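# Fill the empty crate with bottles from the pick list

## Task

Using the paper strip on the table beside the empty crate as the pick list (read it with its black bar at the top), place into that empty crate, upright, exactly the bottles it lists: each line gives a label color and the number of bottles with that label. Every other bottle must stay standing in its original crate. Neither crate may end up tilted or shifted from where it was, and nothing may be knocked or placed off the table. The result must hold on its own, not only because the robot is holding it, and anything the robot is still touching at the end must not sink more than about a fingernail's width once released.

## Robot and tools

ROBOT. One Kinova Gen3 arm with seven revolute joints (waist, shoulder, upper arm roll, elbow, forearm roll, wrist pitch, wrist roll) and a two-finger parallel gripper. There is a single arm, so every row describes this one gripper. Joint ranges in rad: waist and both rolls plus wrist roll -6.283 to 6.283, shoulder -2.250 to 2.250, elbow -2.580 to 2.580, wrist pitch -2.100 to 2.100. Load limits: 50.2 N m for the first four joints, 31.6 N m for the last three; a carried object adds to the load.

FRAMES. Everything is in the scene frame: origin on the table top under the arm base, +z up, +x forward, +y to the left when facing +x. The base itself may be slightly tilted, and the reported hand position gets less accurate at long reach. In the gripper's own frame the fingers extend along +z and close along x. end_effector_position is the midpoint between the pads; fingertips stick out 17.5 mm past it. Pure rotations pivot about that point, which is 25 mm off the last joint's axis toward the gripper's -y.

ROW FORMAT. A row is 10 numbers: x, y, z (metres, absolute position of end_effector_position), qw, qx, qy, qz (absolute orientation, w first), then position, force_limit, speed, each from -1 to 1. Optionally 7 more numbers from 0 to 1 scale each joint's position gain, in Joint positions order; they stay in force until changed. The first seven numbers form a pose, i.e. a destination, not an offset. Repeat the desired quaternion in every row rather than copying the reported one, which may have drifted.

GRIPPER NUMBERS. position: +1 = fully open (50 mm gap), about -0.65 = pads touching, -1 = close until blocked (use this to grip). force_limit per pad: -1 about 20 N, 0 about 102 N, +1 about 185 N (actual grip may run ~17 % higher). speed of the gap: -1 20 mm/s, 0 85 mm/s, +1 150 mm/s. A new force or speed only applies after the position number changes by at least 0.01; to soften a grip, open first. position_measured is in counts; gap in mm is roughly (250 - counts) x 0.202.

execute_actions(actions). actions is a list of up to 15 actions; each action is a list of up to 15 rows, each row run for one 1/30 s step; a short list repeats its last row to fill 15 steps (0.5 s). An empty list just reports state and images. An action is rejected if its target lies over 0.6 m from the gripper's starting position along any gripper axis; a malformed action, or a first action failing that test, cancels the entire call. Each step the commanded pose is clipped to 70 mm and 16 degrees from the measured one, so distant targets need several actions; after an action the arm only continues to the last clipped pose.

move(target, speed, blocking). target is one row as above (absolute pose plus finger numbers, the latter sent at once). speed is path top speed in m/s, 0.002 to 0.5, default 0.25; rotation is capped at twice that in rad/s. The straight path lasts 0.5 to 10 s (longer ones stop short). It does not stop for obstacles, and the real gripper lags and may overshoot the speed. With blocking=false the call returns after 0.5 s while the arm keeps going; then use wait or stop before sending more. The result adds a move: line with the ending (done, off_target, moving, held, fault) and limits (paced = pose clipped; held = some steps blocked, after which the arm may speed up), plus distance to target.

wait(seconds), 0 to 10: lets time pass holding the last command; ends early if a running move finishes. stop(): brakes a running move (needs space; fingers continue). zoom_image(camera, region): camera is cam_head_left, cam_head_right, cam_high, cam_low or cam_wrist; region [x0, y0, x1, y1] in pixels of that 672x504 image, at most 504 by 504. read_manual(section="licences"): only licence text, no motion. finished_scene(scene): ends the numbered scene irreversibly and reports success; only call it once the crate contents are correct and stable with the robot let go.

RESULTS. Each result shows the gripper pose, Hand target (where the controller is heading), Joint positions, finger data and images. object_status: 0 fingers moving, 1 blocked while opening, 2 blocked while closing (a grip), 3 reached the command or pads met (usually nothing held). Confirm 2 after closing on a bottle. A grip made at force_limit -1 keeps reporting 2 even if the object slips out, and an off-center grip on something fixed weakens over time. Step readings list positions; HELD marks steps partly held back. A pose unreachable line means the clearance check (which treats the mount under the base as arm) altered or blocked the command. MOTOR HOT appears at 60 °C; at 75 °C an OVER-TEMPERATURE FAULT lets the arm sag. Reaching a joint's load limit causes a torque fault: 10 s halt and the rest of the call is skipped.

CAUTIONS. Approach contacts slowly and do not aim far beyond the contact point, since faster and deeper commands press harder. Avoid bumping crates, tipping bottles, dropping anything or pushing items off the table. Brief external tugs on held items or pushes on loose ones can happen, so check the images. Open the fingers and lift clear before finishing so the bottles rest on their own.

Each tool is called after "Emit:" as name(argument=value, ...), one argument or row to a line, values as JSON.

## Session

Emit:
execute_actions(
  actions=[],
)

Scene clock: 0.00 s.
end_effector_position=(+0.4921, -0.5129, +0.1765) position_measured=3 object_status=3 end_effector_quat_wxyz=(-0.002, +0.952, +0.299, +0.058)
Joint positions: [ 1.283  0.471 -0.085  1.065 -0.416  1.238  1.755]
Joint velocities: [ 0.    -0.001 -0.    -0.    -0.001  0.001 -0.   ]
Motor temperatures (°C, as the motors report them): [34 34 33 33 40 37 36]
Hand target: +0.492, -0.513, +0.177; -0.002, +0.952, +0.299, +0.058
Joint stiffness scale: [1. 1. 1. 1. 1. 1. 1.]

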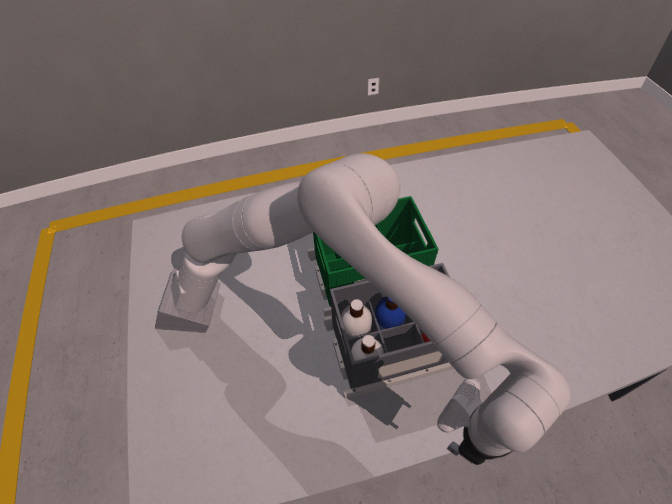

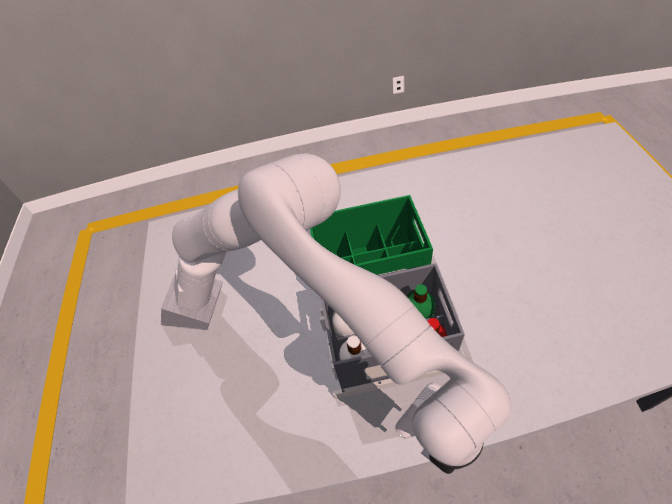

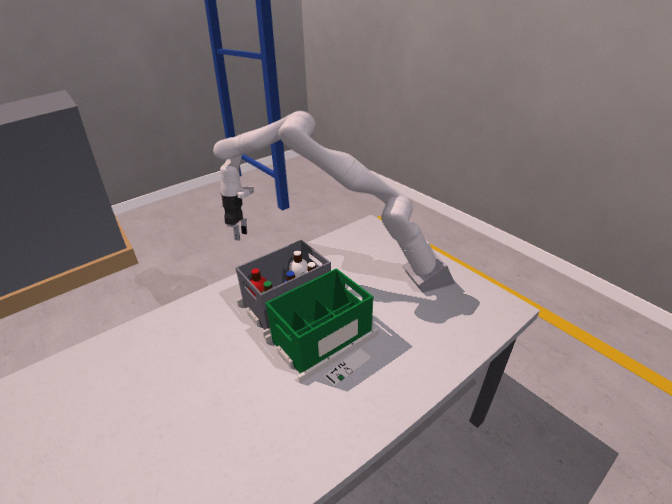

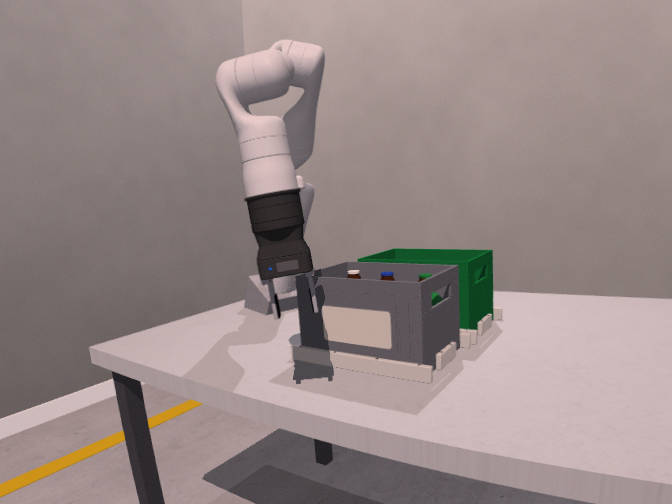

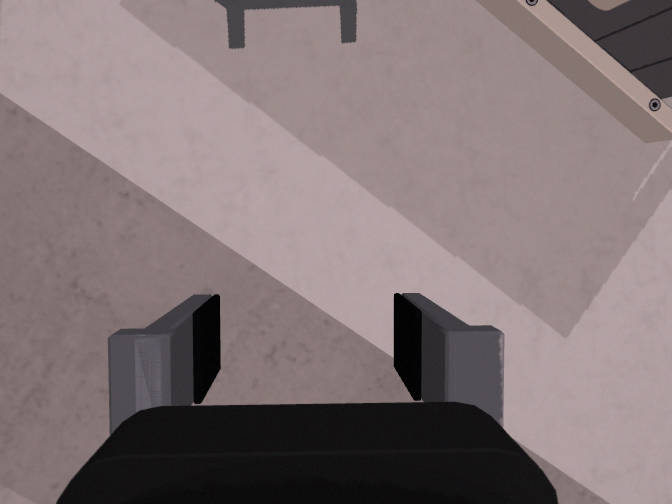

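Emit:
zoom_image(
  camera="cam_high",
  region=[300, 340, 390, 400],
)

Emit:
move(
  target=[0.3, -0.45, 0.5, 0, 1, 0, 0, 1, 0, 0],
)

Region (300, 340, 390, 400) of cam_high's 672x504 image, scaled by 5.600, with more detail than that image has.

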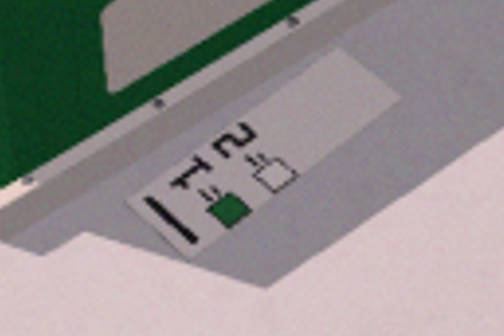

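Scene clock: 2.33 s.
end_effector_position=(+0.3005, -0.4519, +0.4992) position_measured=3 object_status=3 end_effector_quat_wxyz=(+0.002, +1.000, +0.005, -0.000)
Joint positions: [ 1.732  0.228  0.24   0.751 -0.61   2.037  1.507]
Joint velocities: [ 0.008  0.003 -0.    -0.001  0.001 -0.002 -0.   ]
Motor temperatures (°C, as the motors report them): [34 34 33 33 40 37 36]
Hand target: +0.300, -0.452, +0.500; +0.001, +1.000, +0.000, +0.001
Off the commanded pose: 0.002 m, 1 deg.
Joint stiffness scale: [1. 1. 1. 1. 1. 1. 1.]
move: done
camera_calibration (this result's frames):
cam_wrist: T_world_to_cam=[[0.999037, -0.00408243, 0.0436815, -0.32602], [-0.00609035, -0.998926, 0.0459334, -0.44446], [0.0434471, -0.0461552, -0.997989, 0.633239], [0, 0, 0, 1]] pos_world=[0.295487, -0.416087, 0.666622]

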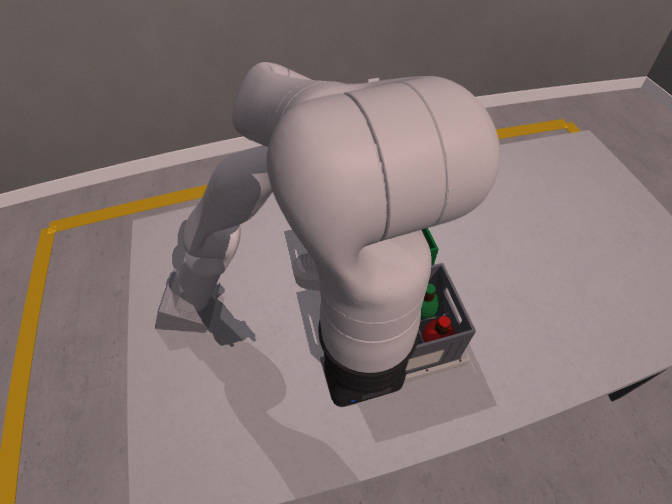

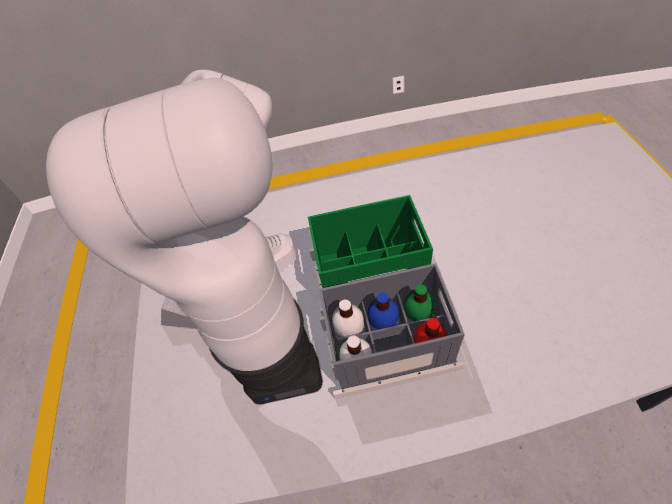

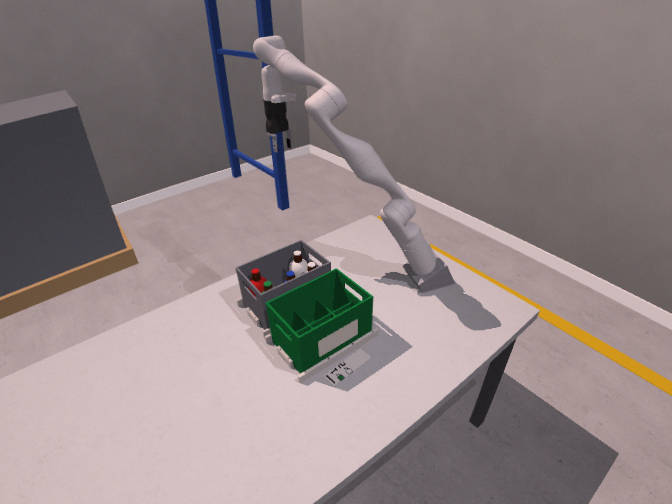

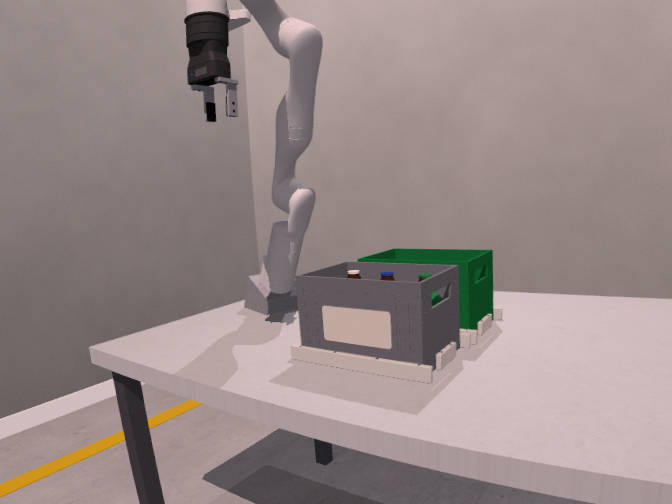

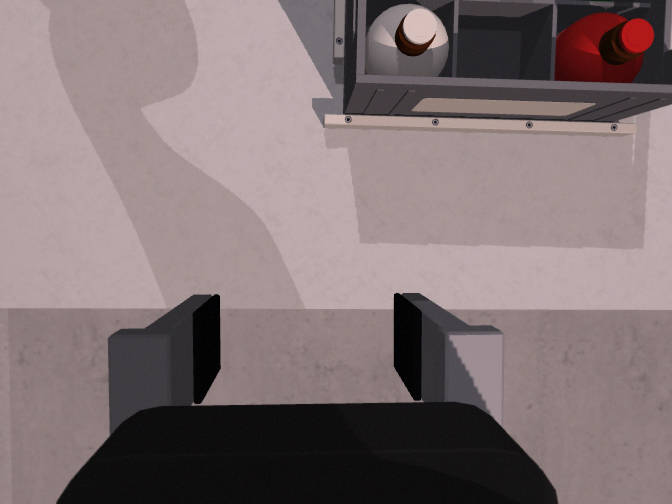

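Emit:
move(
  target=[0.45, -0.3, 0.42, 0, 1, 0, 0, 1, 0, 0],
)

Scene clock: 3.90 s.
end_effector_position=(+0.4489, -0.2993, +0.4208) position_measured=3 object_status=3 end_effector_quat_wxyz=(-0.002, +1.000, +0.002, -0.000)
Joint positions: [ 1.417 -0.129 -0.179  1.225 -0.353  1.675  0.988]
Joint velocities: [ 0.    -0.004 -0.003  0.001 -0.001 -0.001  0.001]
Motor temperatures (°C, as the motors report them): [34 34 33 33 40 37 36]
Hand target: +0.449, -0.299, +0.420; -0.000, +1.000, +0.000, -0.002
Off the commanded pose: 0.002 m, 0 deg.
Joint stiffness scale: [1. 1. 1. 1. 1. 1. 1.]
move: done
camera_calibration (this result's frames):
cam_wrist: T_world_to_cam=[[0.999007, -0.0104156, 0.0433251, -0.471997], [-0.0120507, -0.999218, 0.0376512, -0.28154], [0.042899, -0.0381359, -0.998351, 0.558402], [0, 0, 0, 1]] pos_world=[0.44418, -0.264941, 0.588531]

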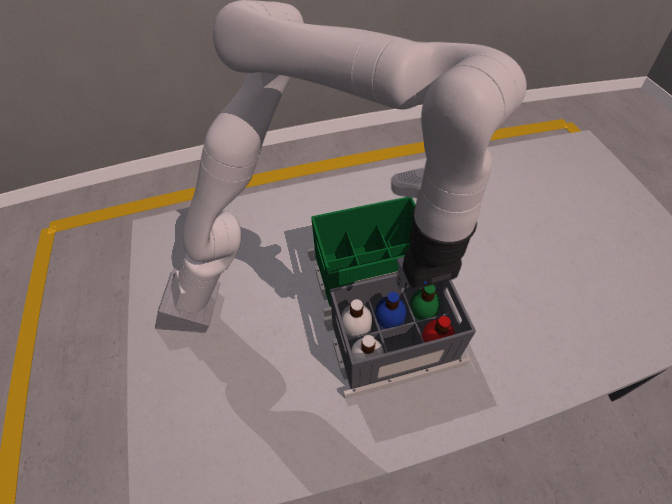

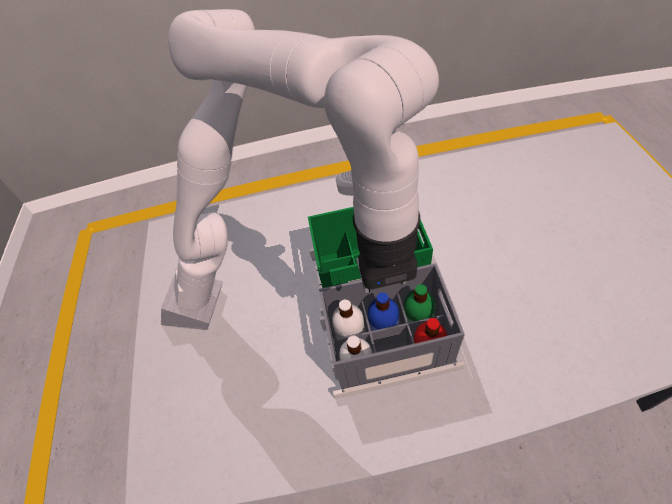

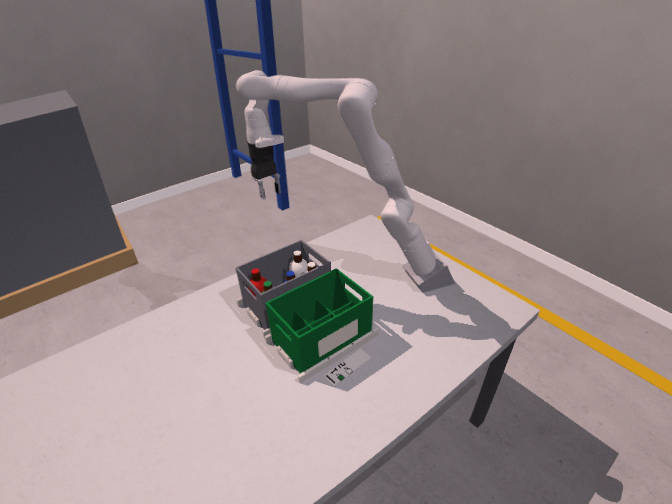

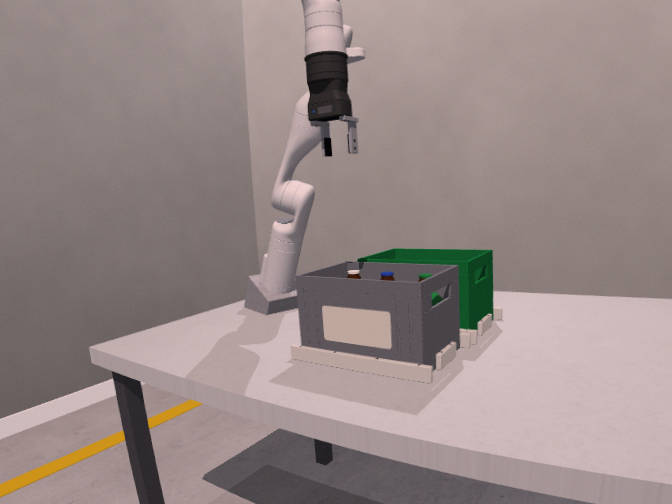

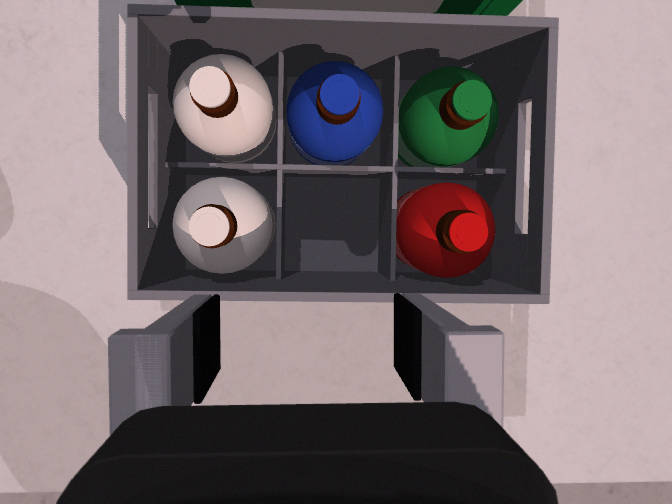

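Emit:
move(
  target=[0.383, -0.264, 0.23, 0, 1, 0, 0, 0.7, 0, 0],
)

Scene clock: 5.53 s.
end_effector_position=(+0.3807, -0.2656, +0.2322) position_measured=48 object_status=3 end_effector_quat_wxyz=(+0.003, +1.000, -0.004, -0.002)
Joint positions: [ 1.386 -0.187 -0.241  1.929 -0.385  1.031  1.12 ]
Joint velocities: [-0.01   0.002 -0.001  0.001 -0.    -0.002  0.   ]
Motor temperatures (°C, as the motors report them): [34 34 33 33 40 37 36]
Hand target: +0.383, -0.264, +0.230; +0.000, +1.000, -0.000, -0.000
Off the commanded pose: 0.004 m, 1 deg.
Joint stiffness scale: [1. 1. 1. 1. 1. 1. 1.]
move: off_target
camera_calibration (this result's frames):
cam_wrist: T_world_to_cam=[[0.998992, -0.0215679, 0.0393797, -0.397403], [-0.0234404, -0.998585, 0.0477263, -0.2394], [0.0382946, -0.0486012, -0.998084, 0.373169], [0, 0, 0, 1]] pos_world=[0.3771, -0.229496, 0.39953]

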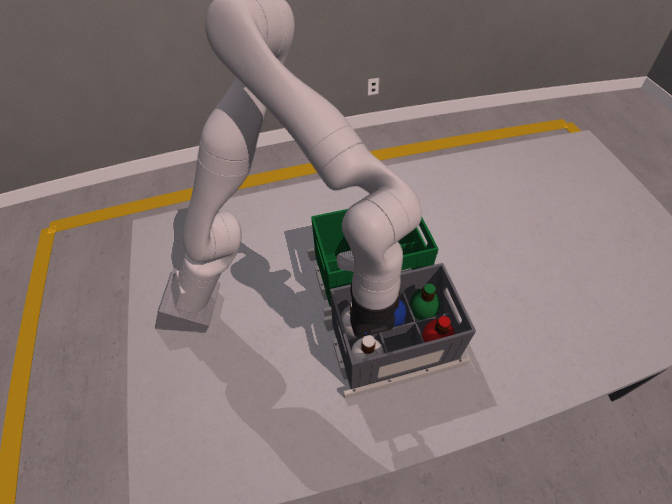

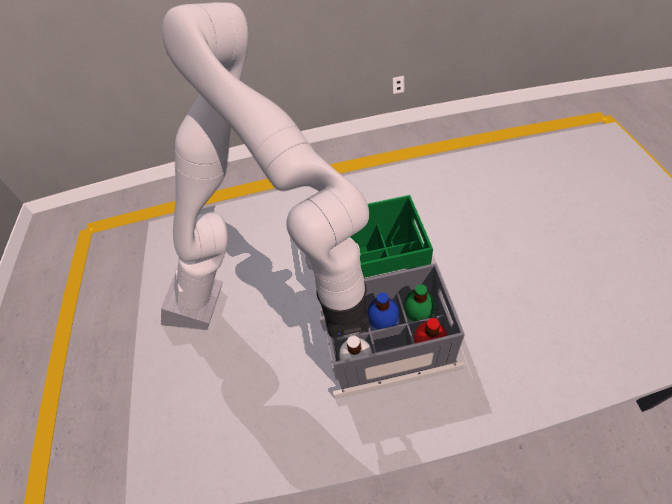

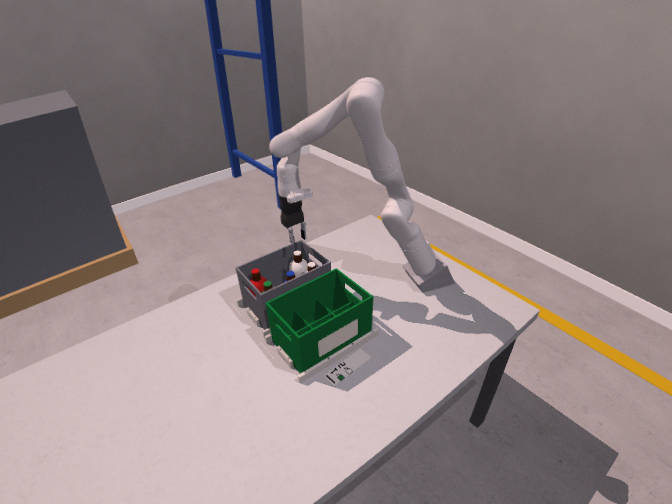

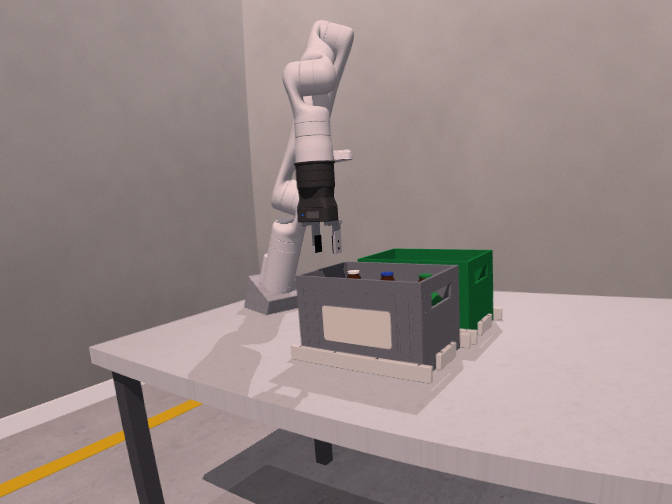

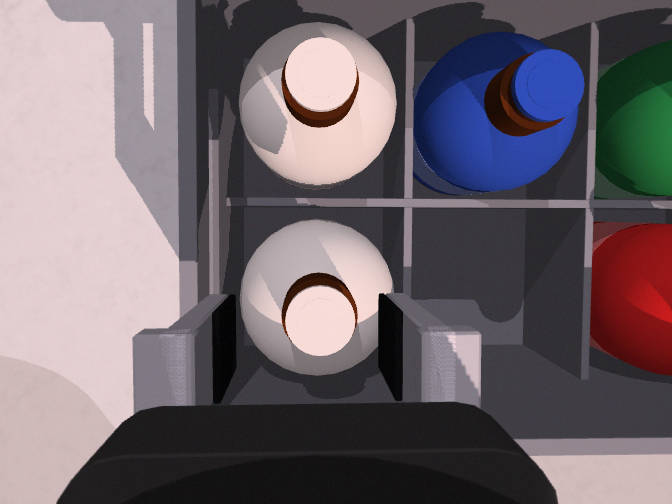

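Emit:
move(
  target=[0.386, -0.269, 0.145, 0, 1, 0, 0, 0.7, 0, 0],
  speed=0.1,
)

Emit:
move(
  target=[0.386, -0.269, 0.145, 0, 1, 0, 0, -1, 0, 0],
)

Scene clock: 7.30 s.
end_effector_position=(+0.3863, -0.2706, +0.1474) position_measured=48 object_status=3 end_effector_quat_wxyz=(+0.001, +1.000, -0.001, +0.002)
Joint positions: [ 1.352 -0.032 -0.338  2.044 -0.38   0.735  1.094]
Joint velocities: [-0.003  0.007  0.001 -0.001  0.001 -0.    -0.   ]
Motor temperatures (°C, as the motors report them): [34 34 33 33 40 37 37]
Hand target: +0.386, -0.269, +0.145; +0.000, +1.000, -0.000, -0.000
Off the commanded pose: 0.003 m, 0 deg.
Joint stiffness scale: [1. 1. 1. 1. 1. 1. 1.]
move: done
camera_calibration (this result's frames):
cam_wrist: T_world_to_cam=[[0.998743, -0.0154475, 0.0476912, -0.399266], [-0.0175625, -0.998866, 0.044252, -0.241985], [0.0469535, -0.0450339, -0.997881, 0.28566], [0, 0, 0, 1]] pos_world=[0.381102, -0.235014, 0.314805]

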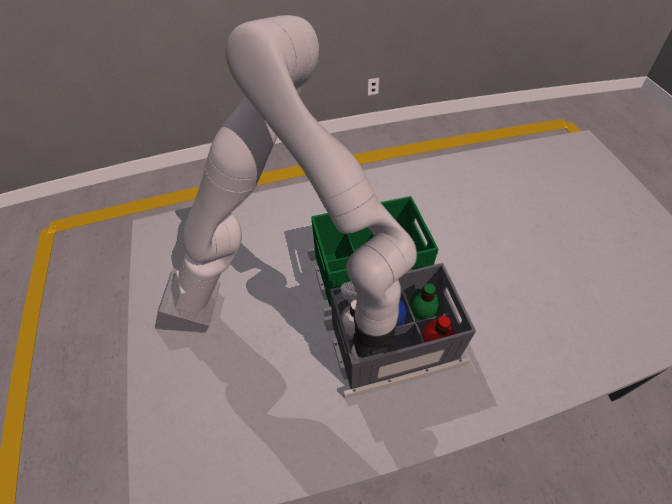

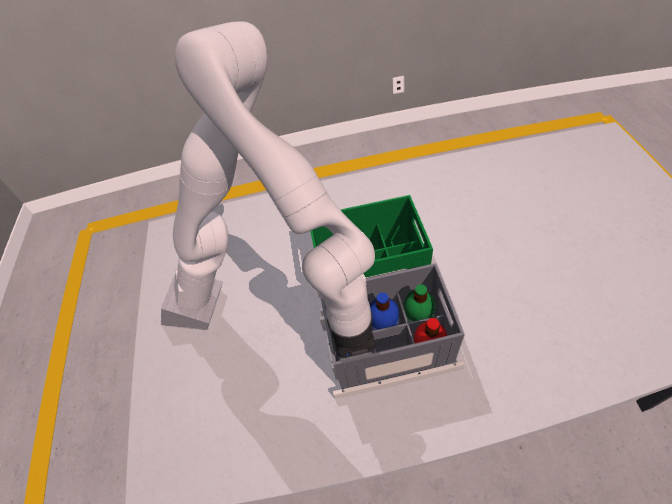

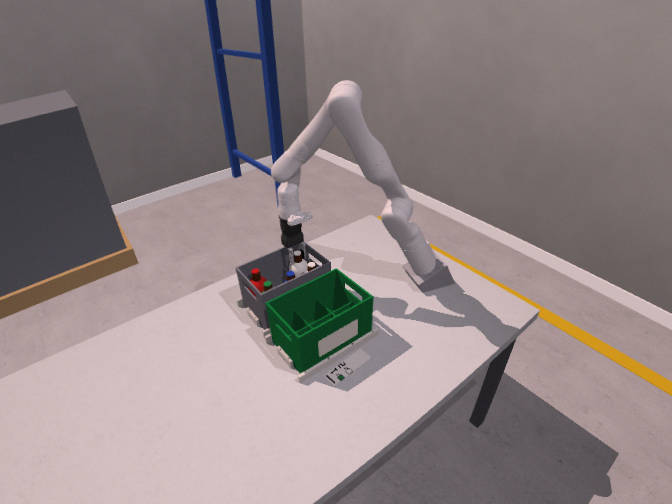

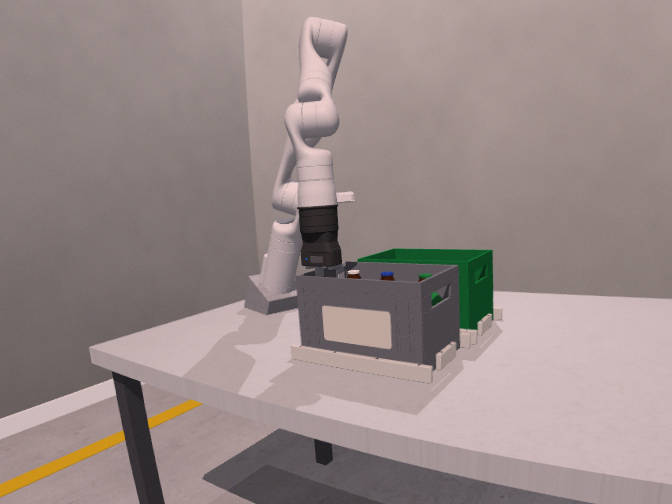

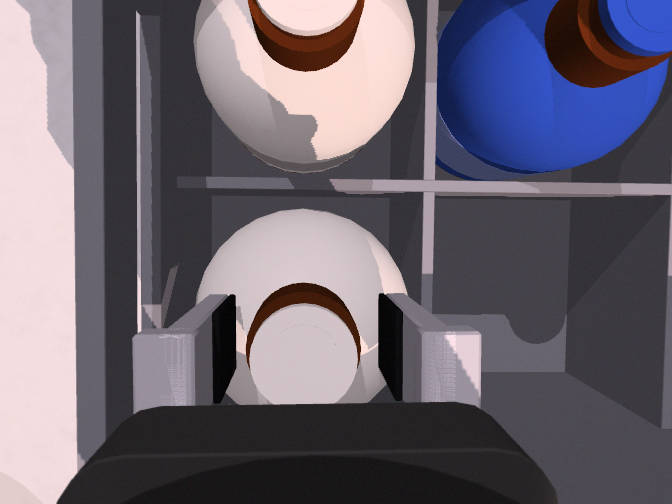

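Scene clock: 8.00 s.
end_effector_position=(+0.3863, -0.2705, +0.1472) position_measured=111 object_status=2 end_effector_quat_wxyz=(+0.001, +1.000, -0.001, +0.002)
Joint positions: [ 1.352 -0.031 -0.338  2.044 -0.38   0.735  1.094]
Joint velocities: [ 0.     0.    -0.    -0.    -0.001  0.001 -0.   ]
Motor temperatures (°C, as the motors report them): [34 34 33 33 40 37 37]
Hand target: +0.386, -0.269, +0.145; -0.000, +1.000, +0.000, +0.000
Off the commanded pose: 0.003 m, 0 deg.
Joint stiffness scale: [1. 1. 1. 1. 1. 1. 1.]
move: done
camera_calibration (this result's frames):
cam_wrist: T_world_to_cam=[[0.998753, -0.0154259, 0.0474846, -0.399172], [-0.0175146, -0.998883, 0.0438901, -0.241913], [0.0467545, -0.0446671, -0.997907, 0.285689], [0, 0, 0, 1]] pos_world=[0.38108, -0.23504, 0.314663]

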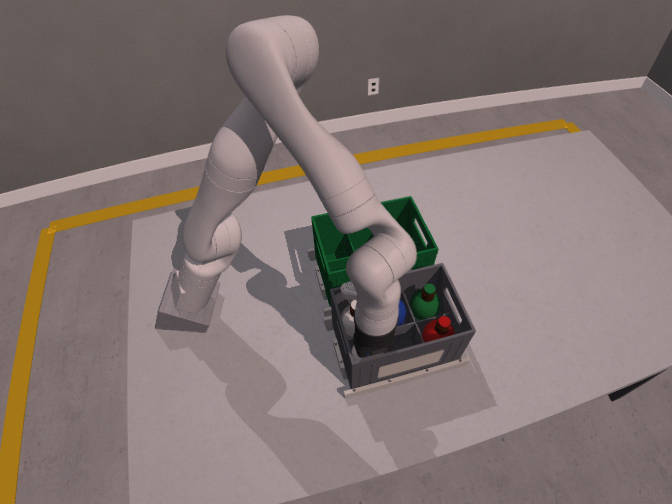

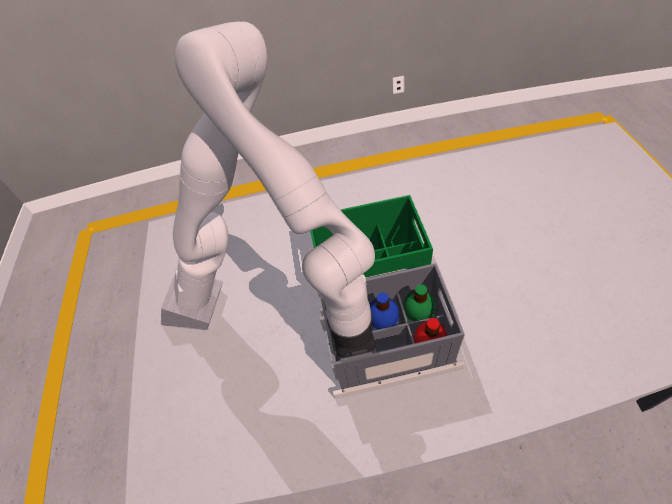

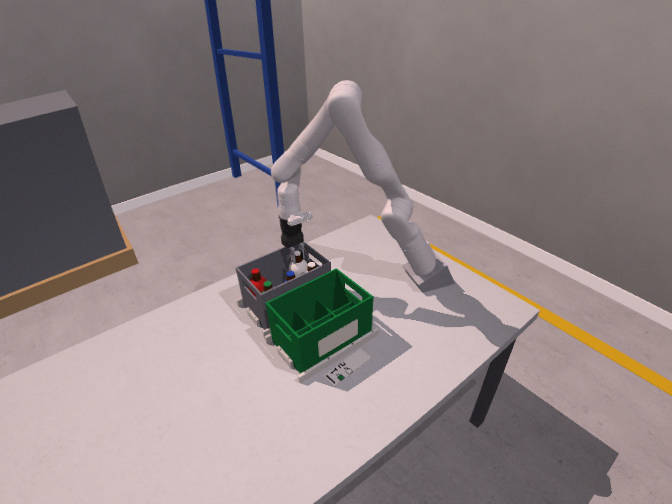

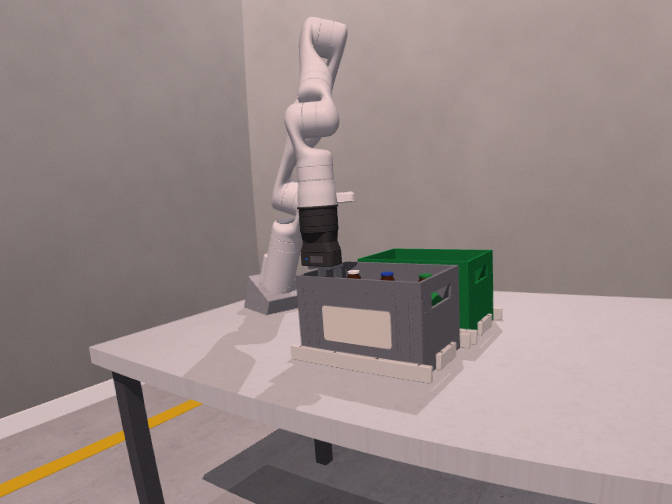

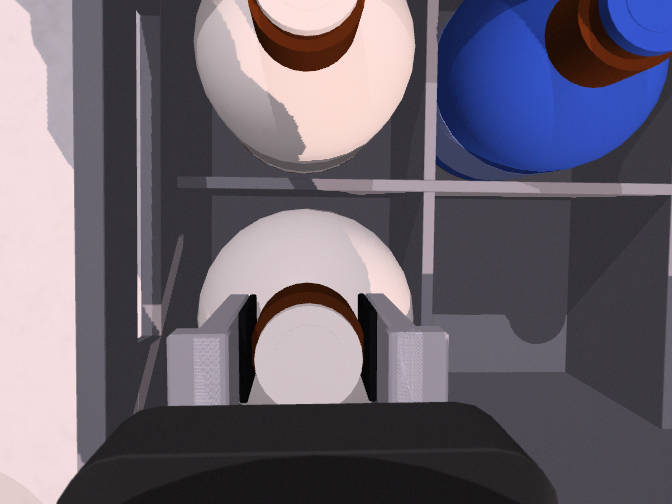

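Emit:
move(
  target=[0.386, -0.269, 0.36, 0, 1, 0, 0, -1, 0, 0],
  speed=0.2,
)

Emit:
move(
  target=[0.46, -0.08, 0.40, 0, 1, 0, 0, -1, 0, 0],
)

Scene clock: 9.80 s.
end_effector_position=(+0.3873, -0.2665, +0.3576) position_measured=111 object_status=2 end_effector_quat_wxyz=(-0.005, +1.000, -0.002, -0.000)
Joint positions: [ 1.411 -0.264 -0.102  1.621 -0.384  1.459  1.138]
Joint velocities: [ 0.     0.001 -0.001 -0.002 -0.    -0.001 -0.002]
Motor temperatures (°C, as the motors report them): [34 34 33 33 40 37 37]
Hand target: +0.387, -0.270, +0.360; -0.000, +1.000, +0.000, +0.000
Off the commanded pose: 0.004 m, 1 deg.
Joint stiffness scale: [1. 1. 1. 1. 1. 1. 1.]
move: off_target
camera_calibration (this result's frames):
cam_wrist: T_world_to_cam=[[0.998922, -0.0168404, 0.0432677, -0.409069], [-0.0182455, -0.999312, 0.0322882, -0.242794], [0.0426942, -0.0330428, -0.998542, 0.500692], [0, 0, 0, 1]] pos_world=[0.382821, -0.232971, 0.525501]

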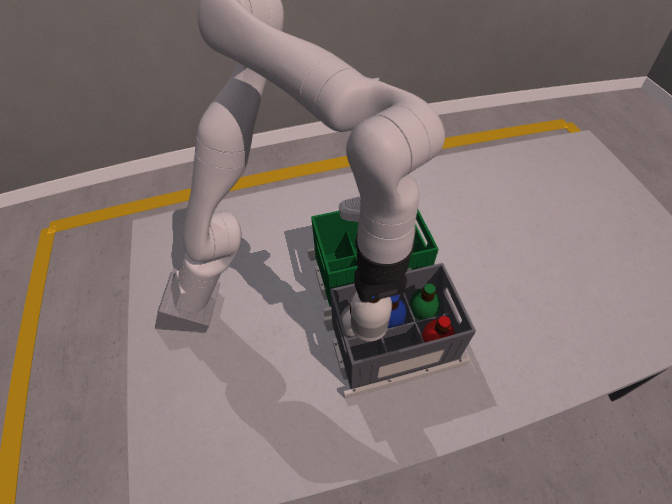

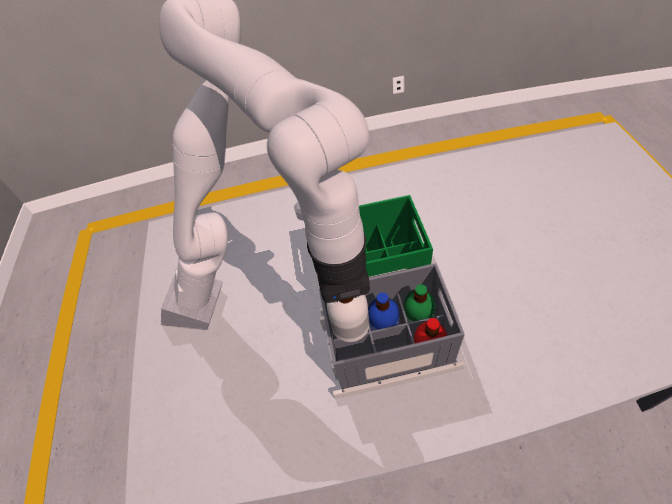

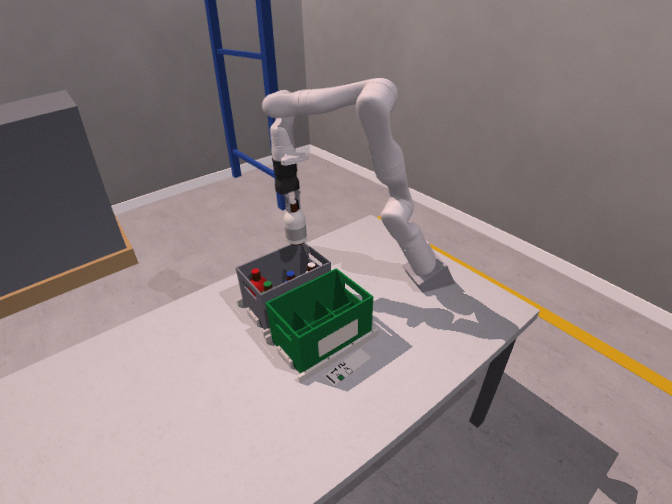

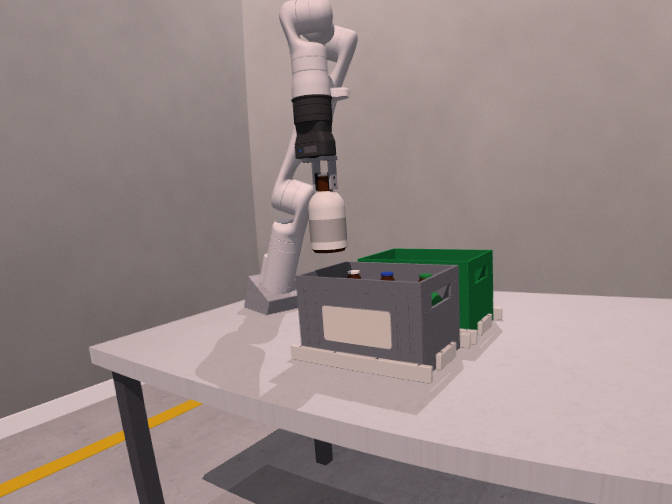

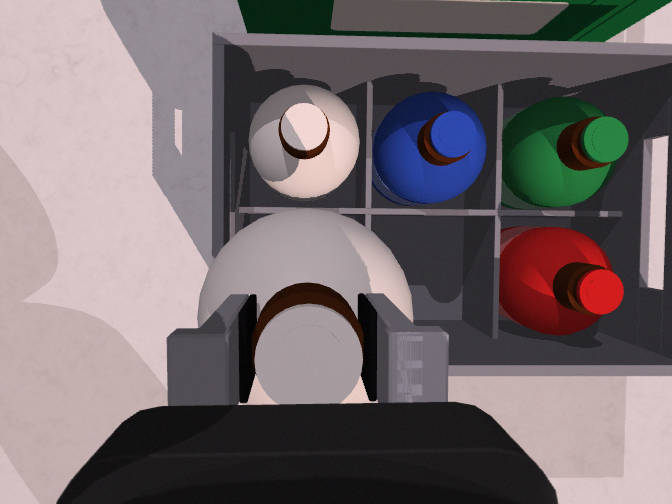

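Scene clock: 11.10 s.
end_effector_position=(+0.4587, -0.0824, +0.3992) position_measured=111 object_status=2 end_effector_quat_wxyz=(+0.000, +1.000, +0.002, -0.000)
Joint positions: [ 1.404 -0.538 -0.459  1.554 -0.442  1.611  0.681]
Joint velocities: [-0.001 -0.002 -0.001 -0.001  0.     0.    -0.001]
Motor temperatures (°C, as the motors report them): [34 34 33 33 40 37 37]
Hand target: +0.459, -0.080, +0.400; +0.000, +1.000, -0.000, -0.001
Off the commanded pose: 0.003 m, 0 deg.
Joint stiffness scale: [1. 1. 1. 1. 1. 1. 1.]
move: done
camera_calibration (this result's frames):
cam_wrist: T_world_to_cam=[[0.998985, -0.0102479, 0.0438624, -0.478774], [-0.0121432, -0.998994, 0.0431644, -0.0660046], [0.0433759, -0.0436532, -0.998105, 0.543883], [0, 0, 0, 1]] pos_world=[0.453895, -0.0471024, 0.566701]

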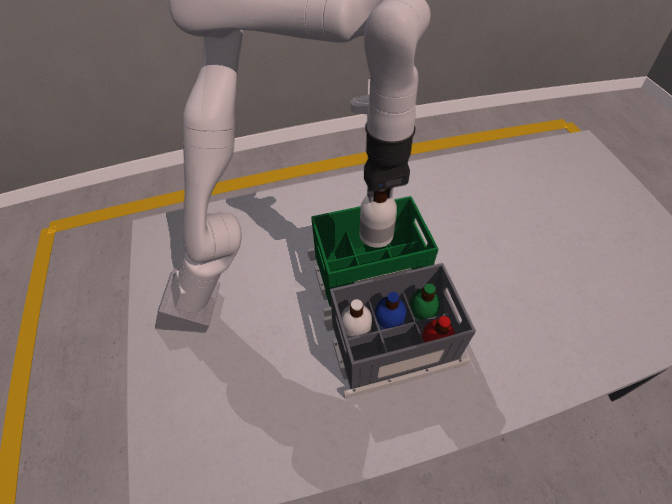

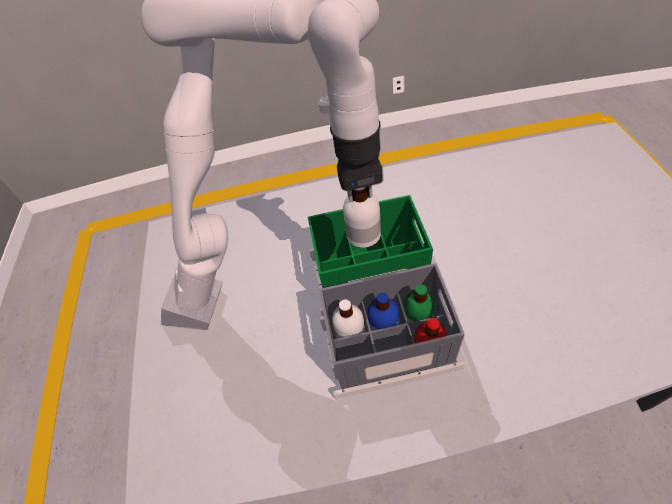

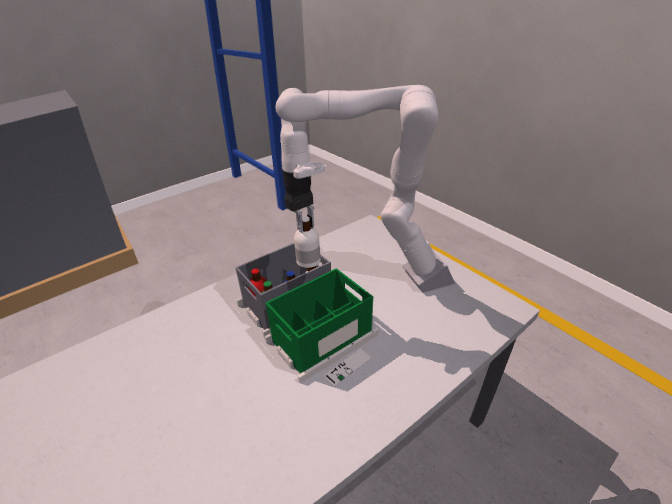

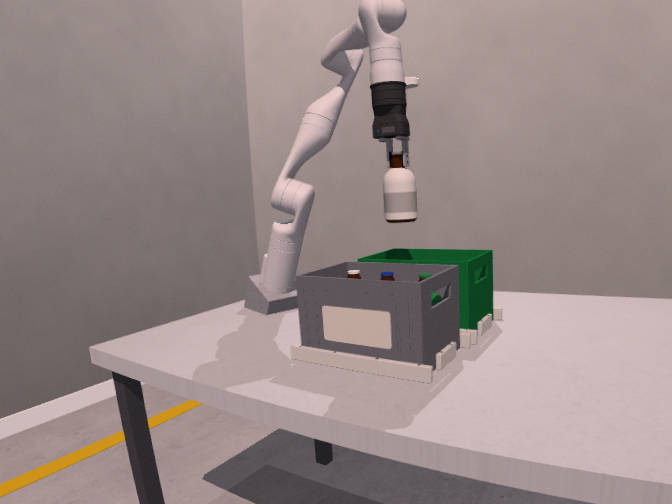

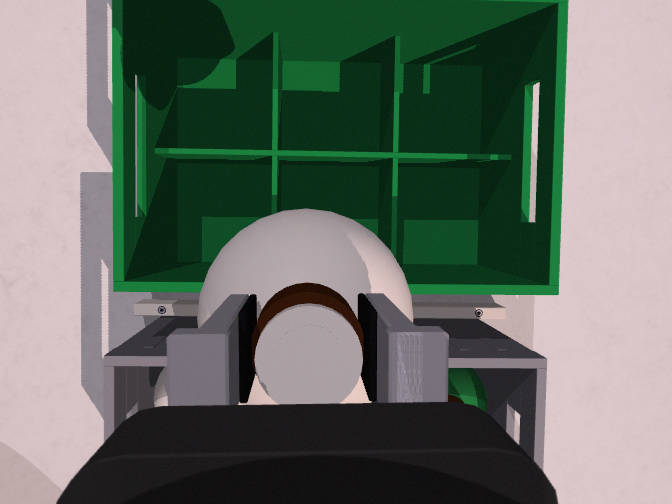

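Emit:
move(
  target=[0.394, 0.046, 0.27, 0, 1, 0, 0, -1, 0, 0],
  speed=0.2,
)

Scene clock: 12.70 s.
end_effector_position=(+0.3923, +0.0443, +0.2716) position_measured=111 object_status=2 end_effector_quat_wxyz=(+0.000, +1.000, +0.002, -0.002)
Joint positions: [ 1.387 -0.873 -0.669  2.044 -0.652  1.355  0.634]
Joint velocities: [ 0.001 -0.02   0.     0.002 -0.005 -0.     0.   ]
Motor temperatures (°C, as the motors report them): [34 34 33 33 40 37 37]
Hand target: +0.393, +0.046, +0.270; +0.001, +1.000, -0.001, -0.000
Off the commanded pose: 0.003 m, 0 deg.
Joint stiffness scale: [1. 1. 1. 1. 1. 1. 1.]
move: done
camera_calibration (this result's frames):
cam_wrist: T_world_to_cam=[[0.999176, -0.00925818, 0.0395154, -0.404525], [-0.0109523, -0.99902, 0.0428747, 0.0648989], [0.0390798, -0.0432722, -0.998299, 0.426664], [0, 0, 0, 1]] pos_world=[0.388229, 0.0795529, 0.439141]

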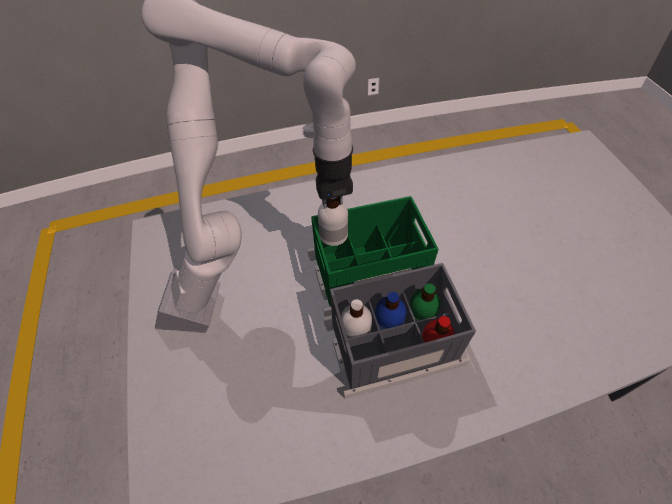

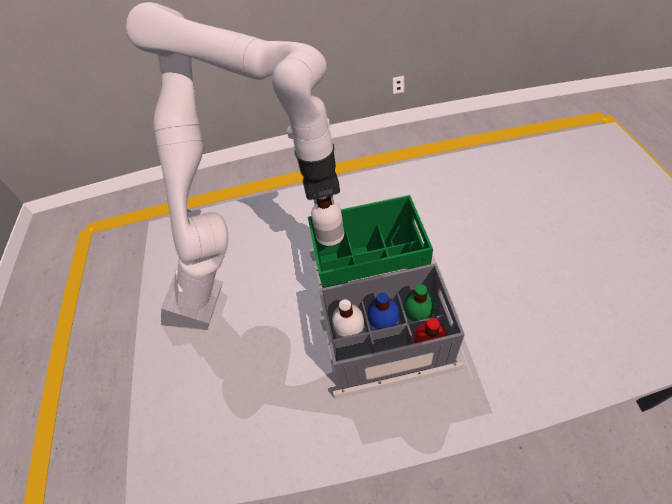

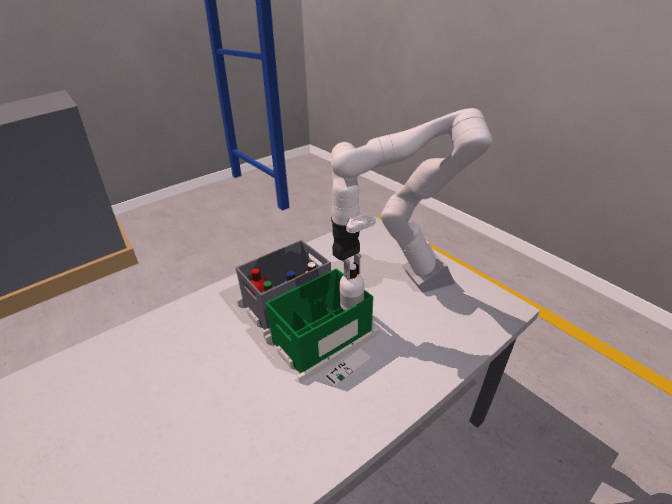

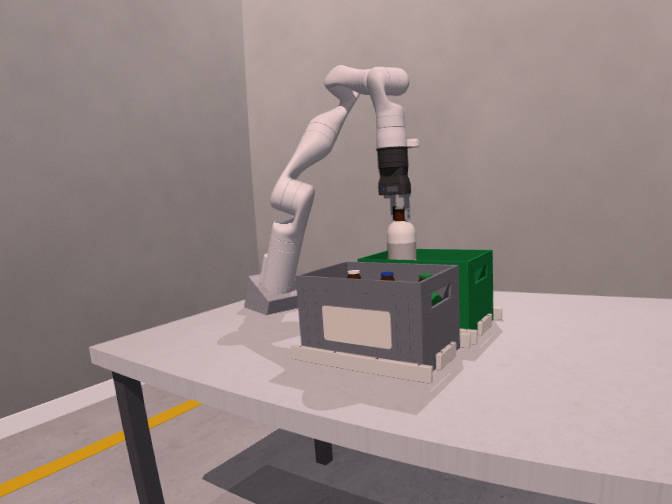

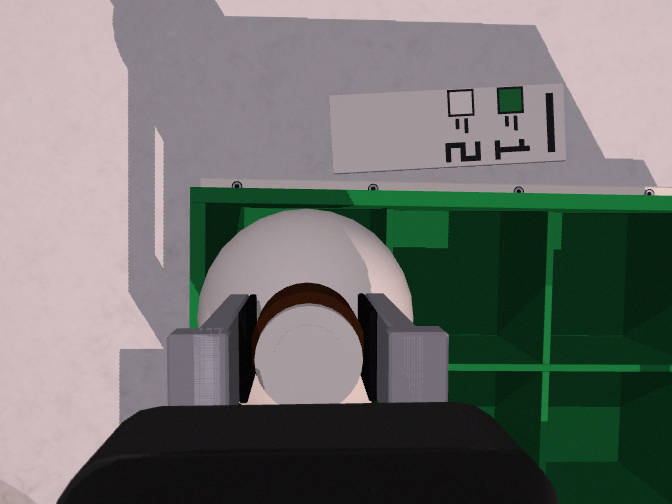

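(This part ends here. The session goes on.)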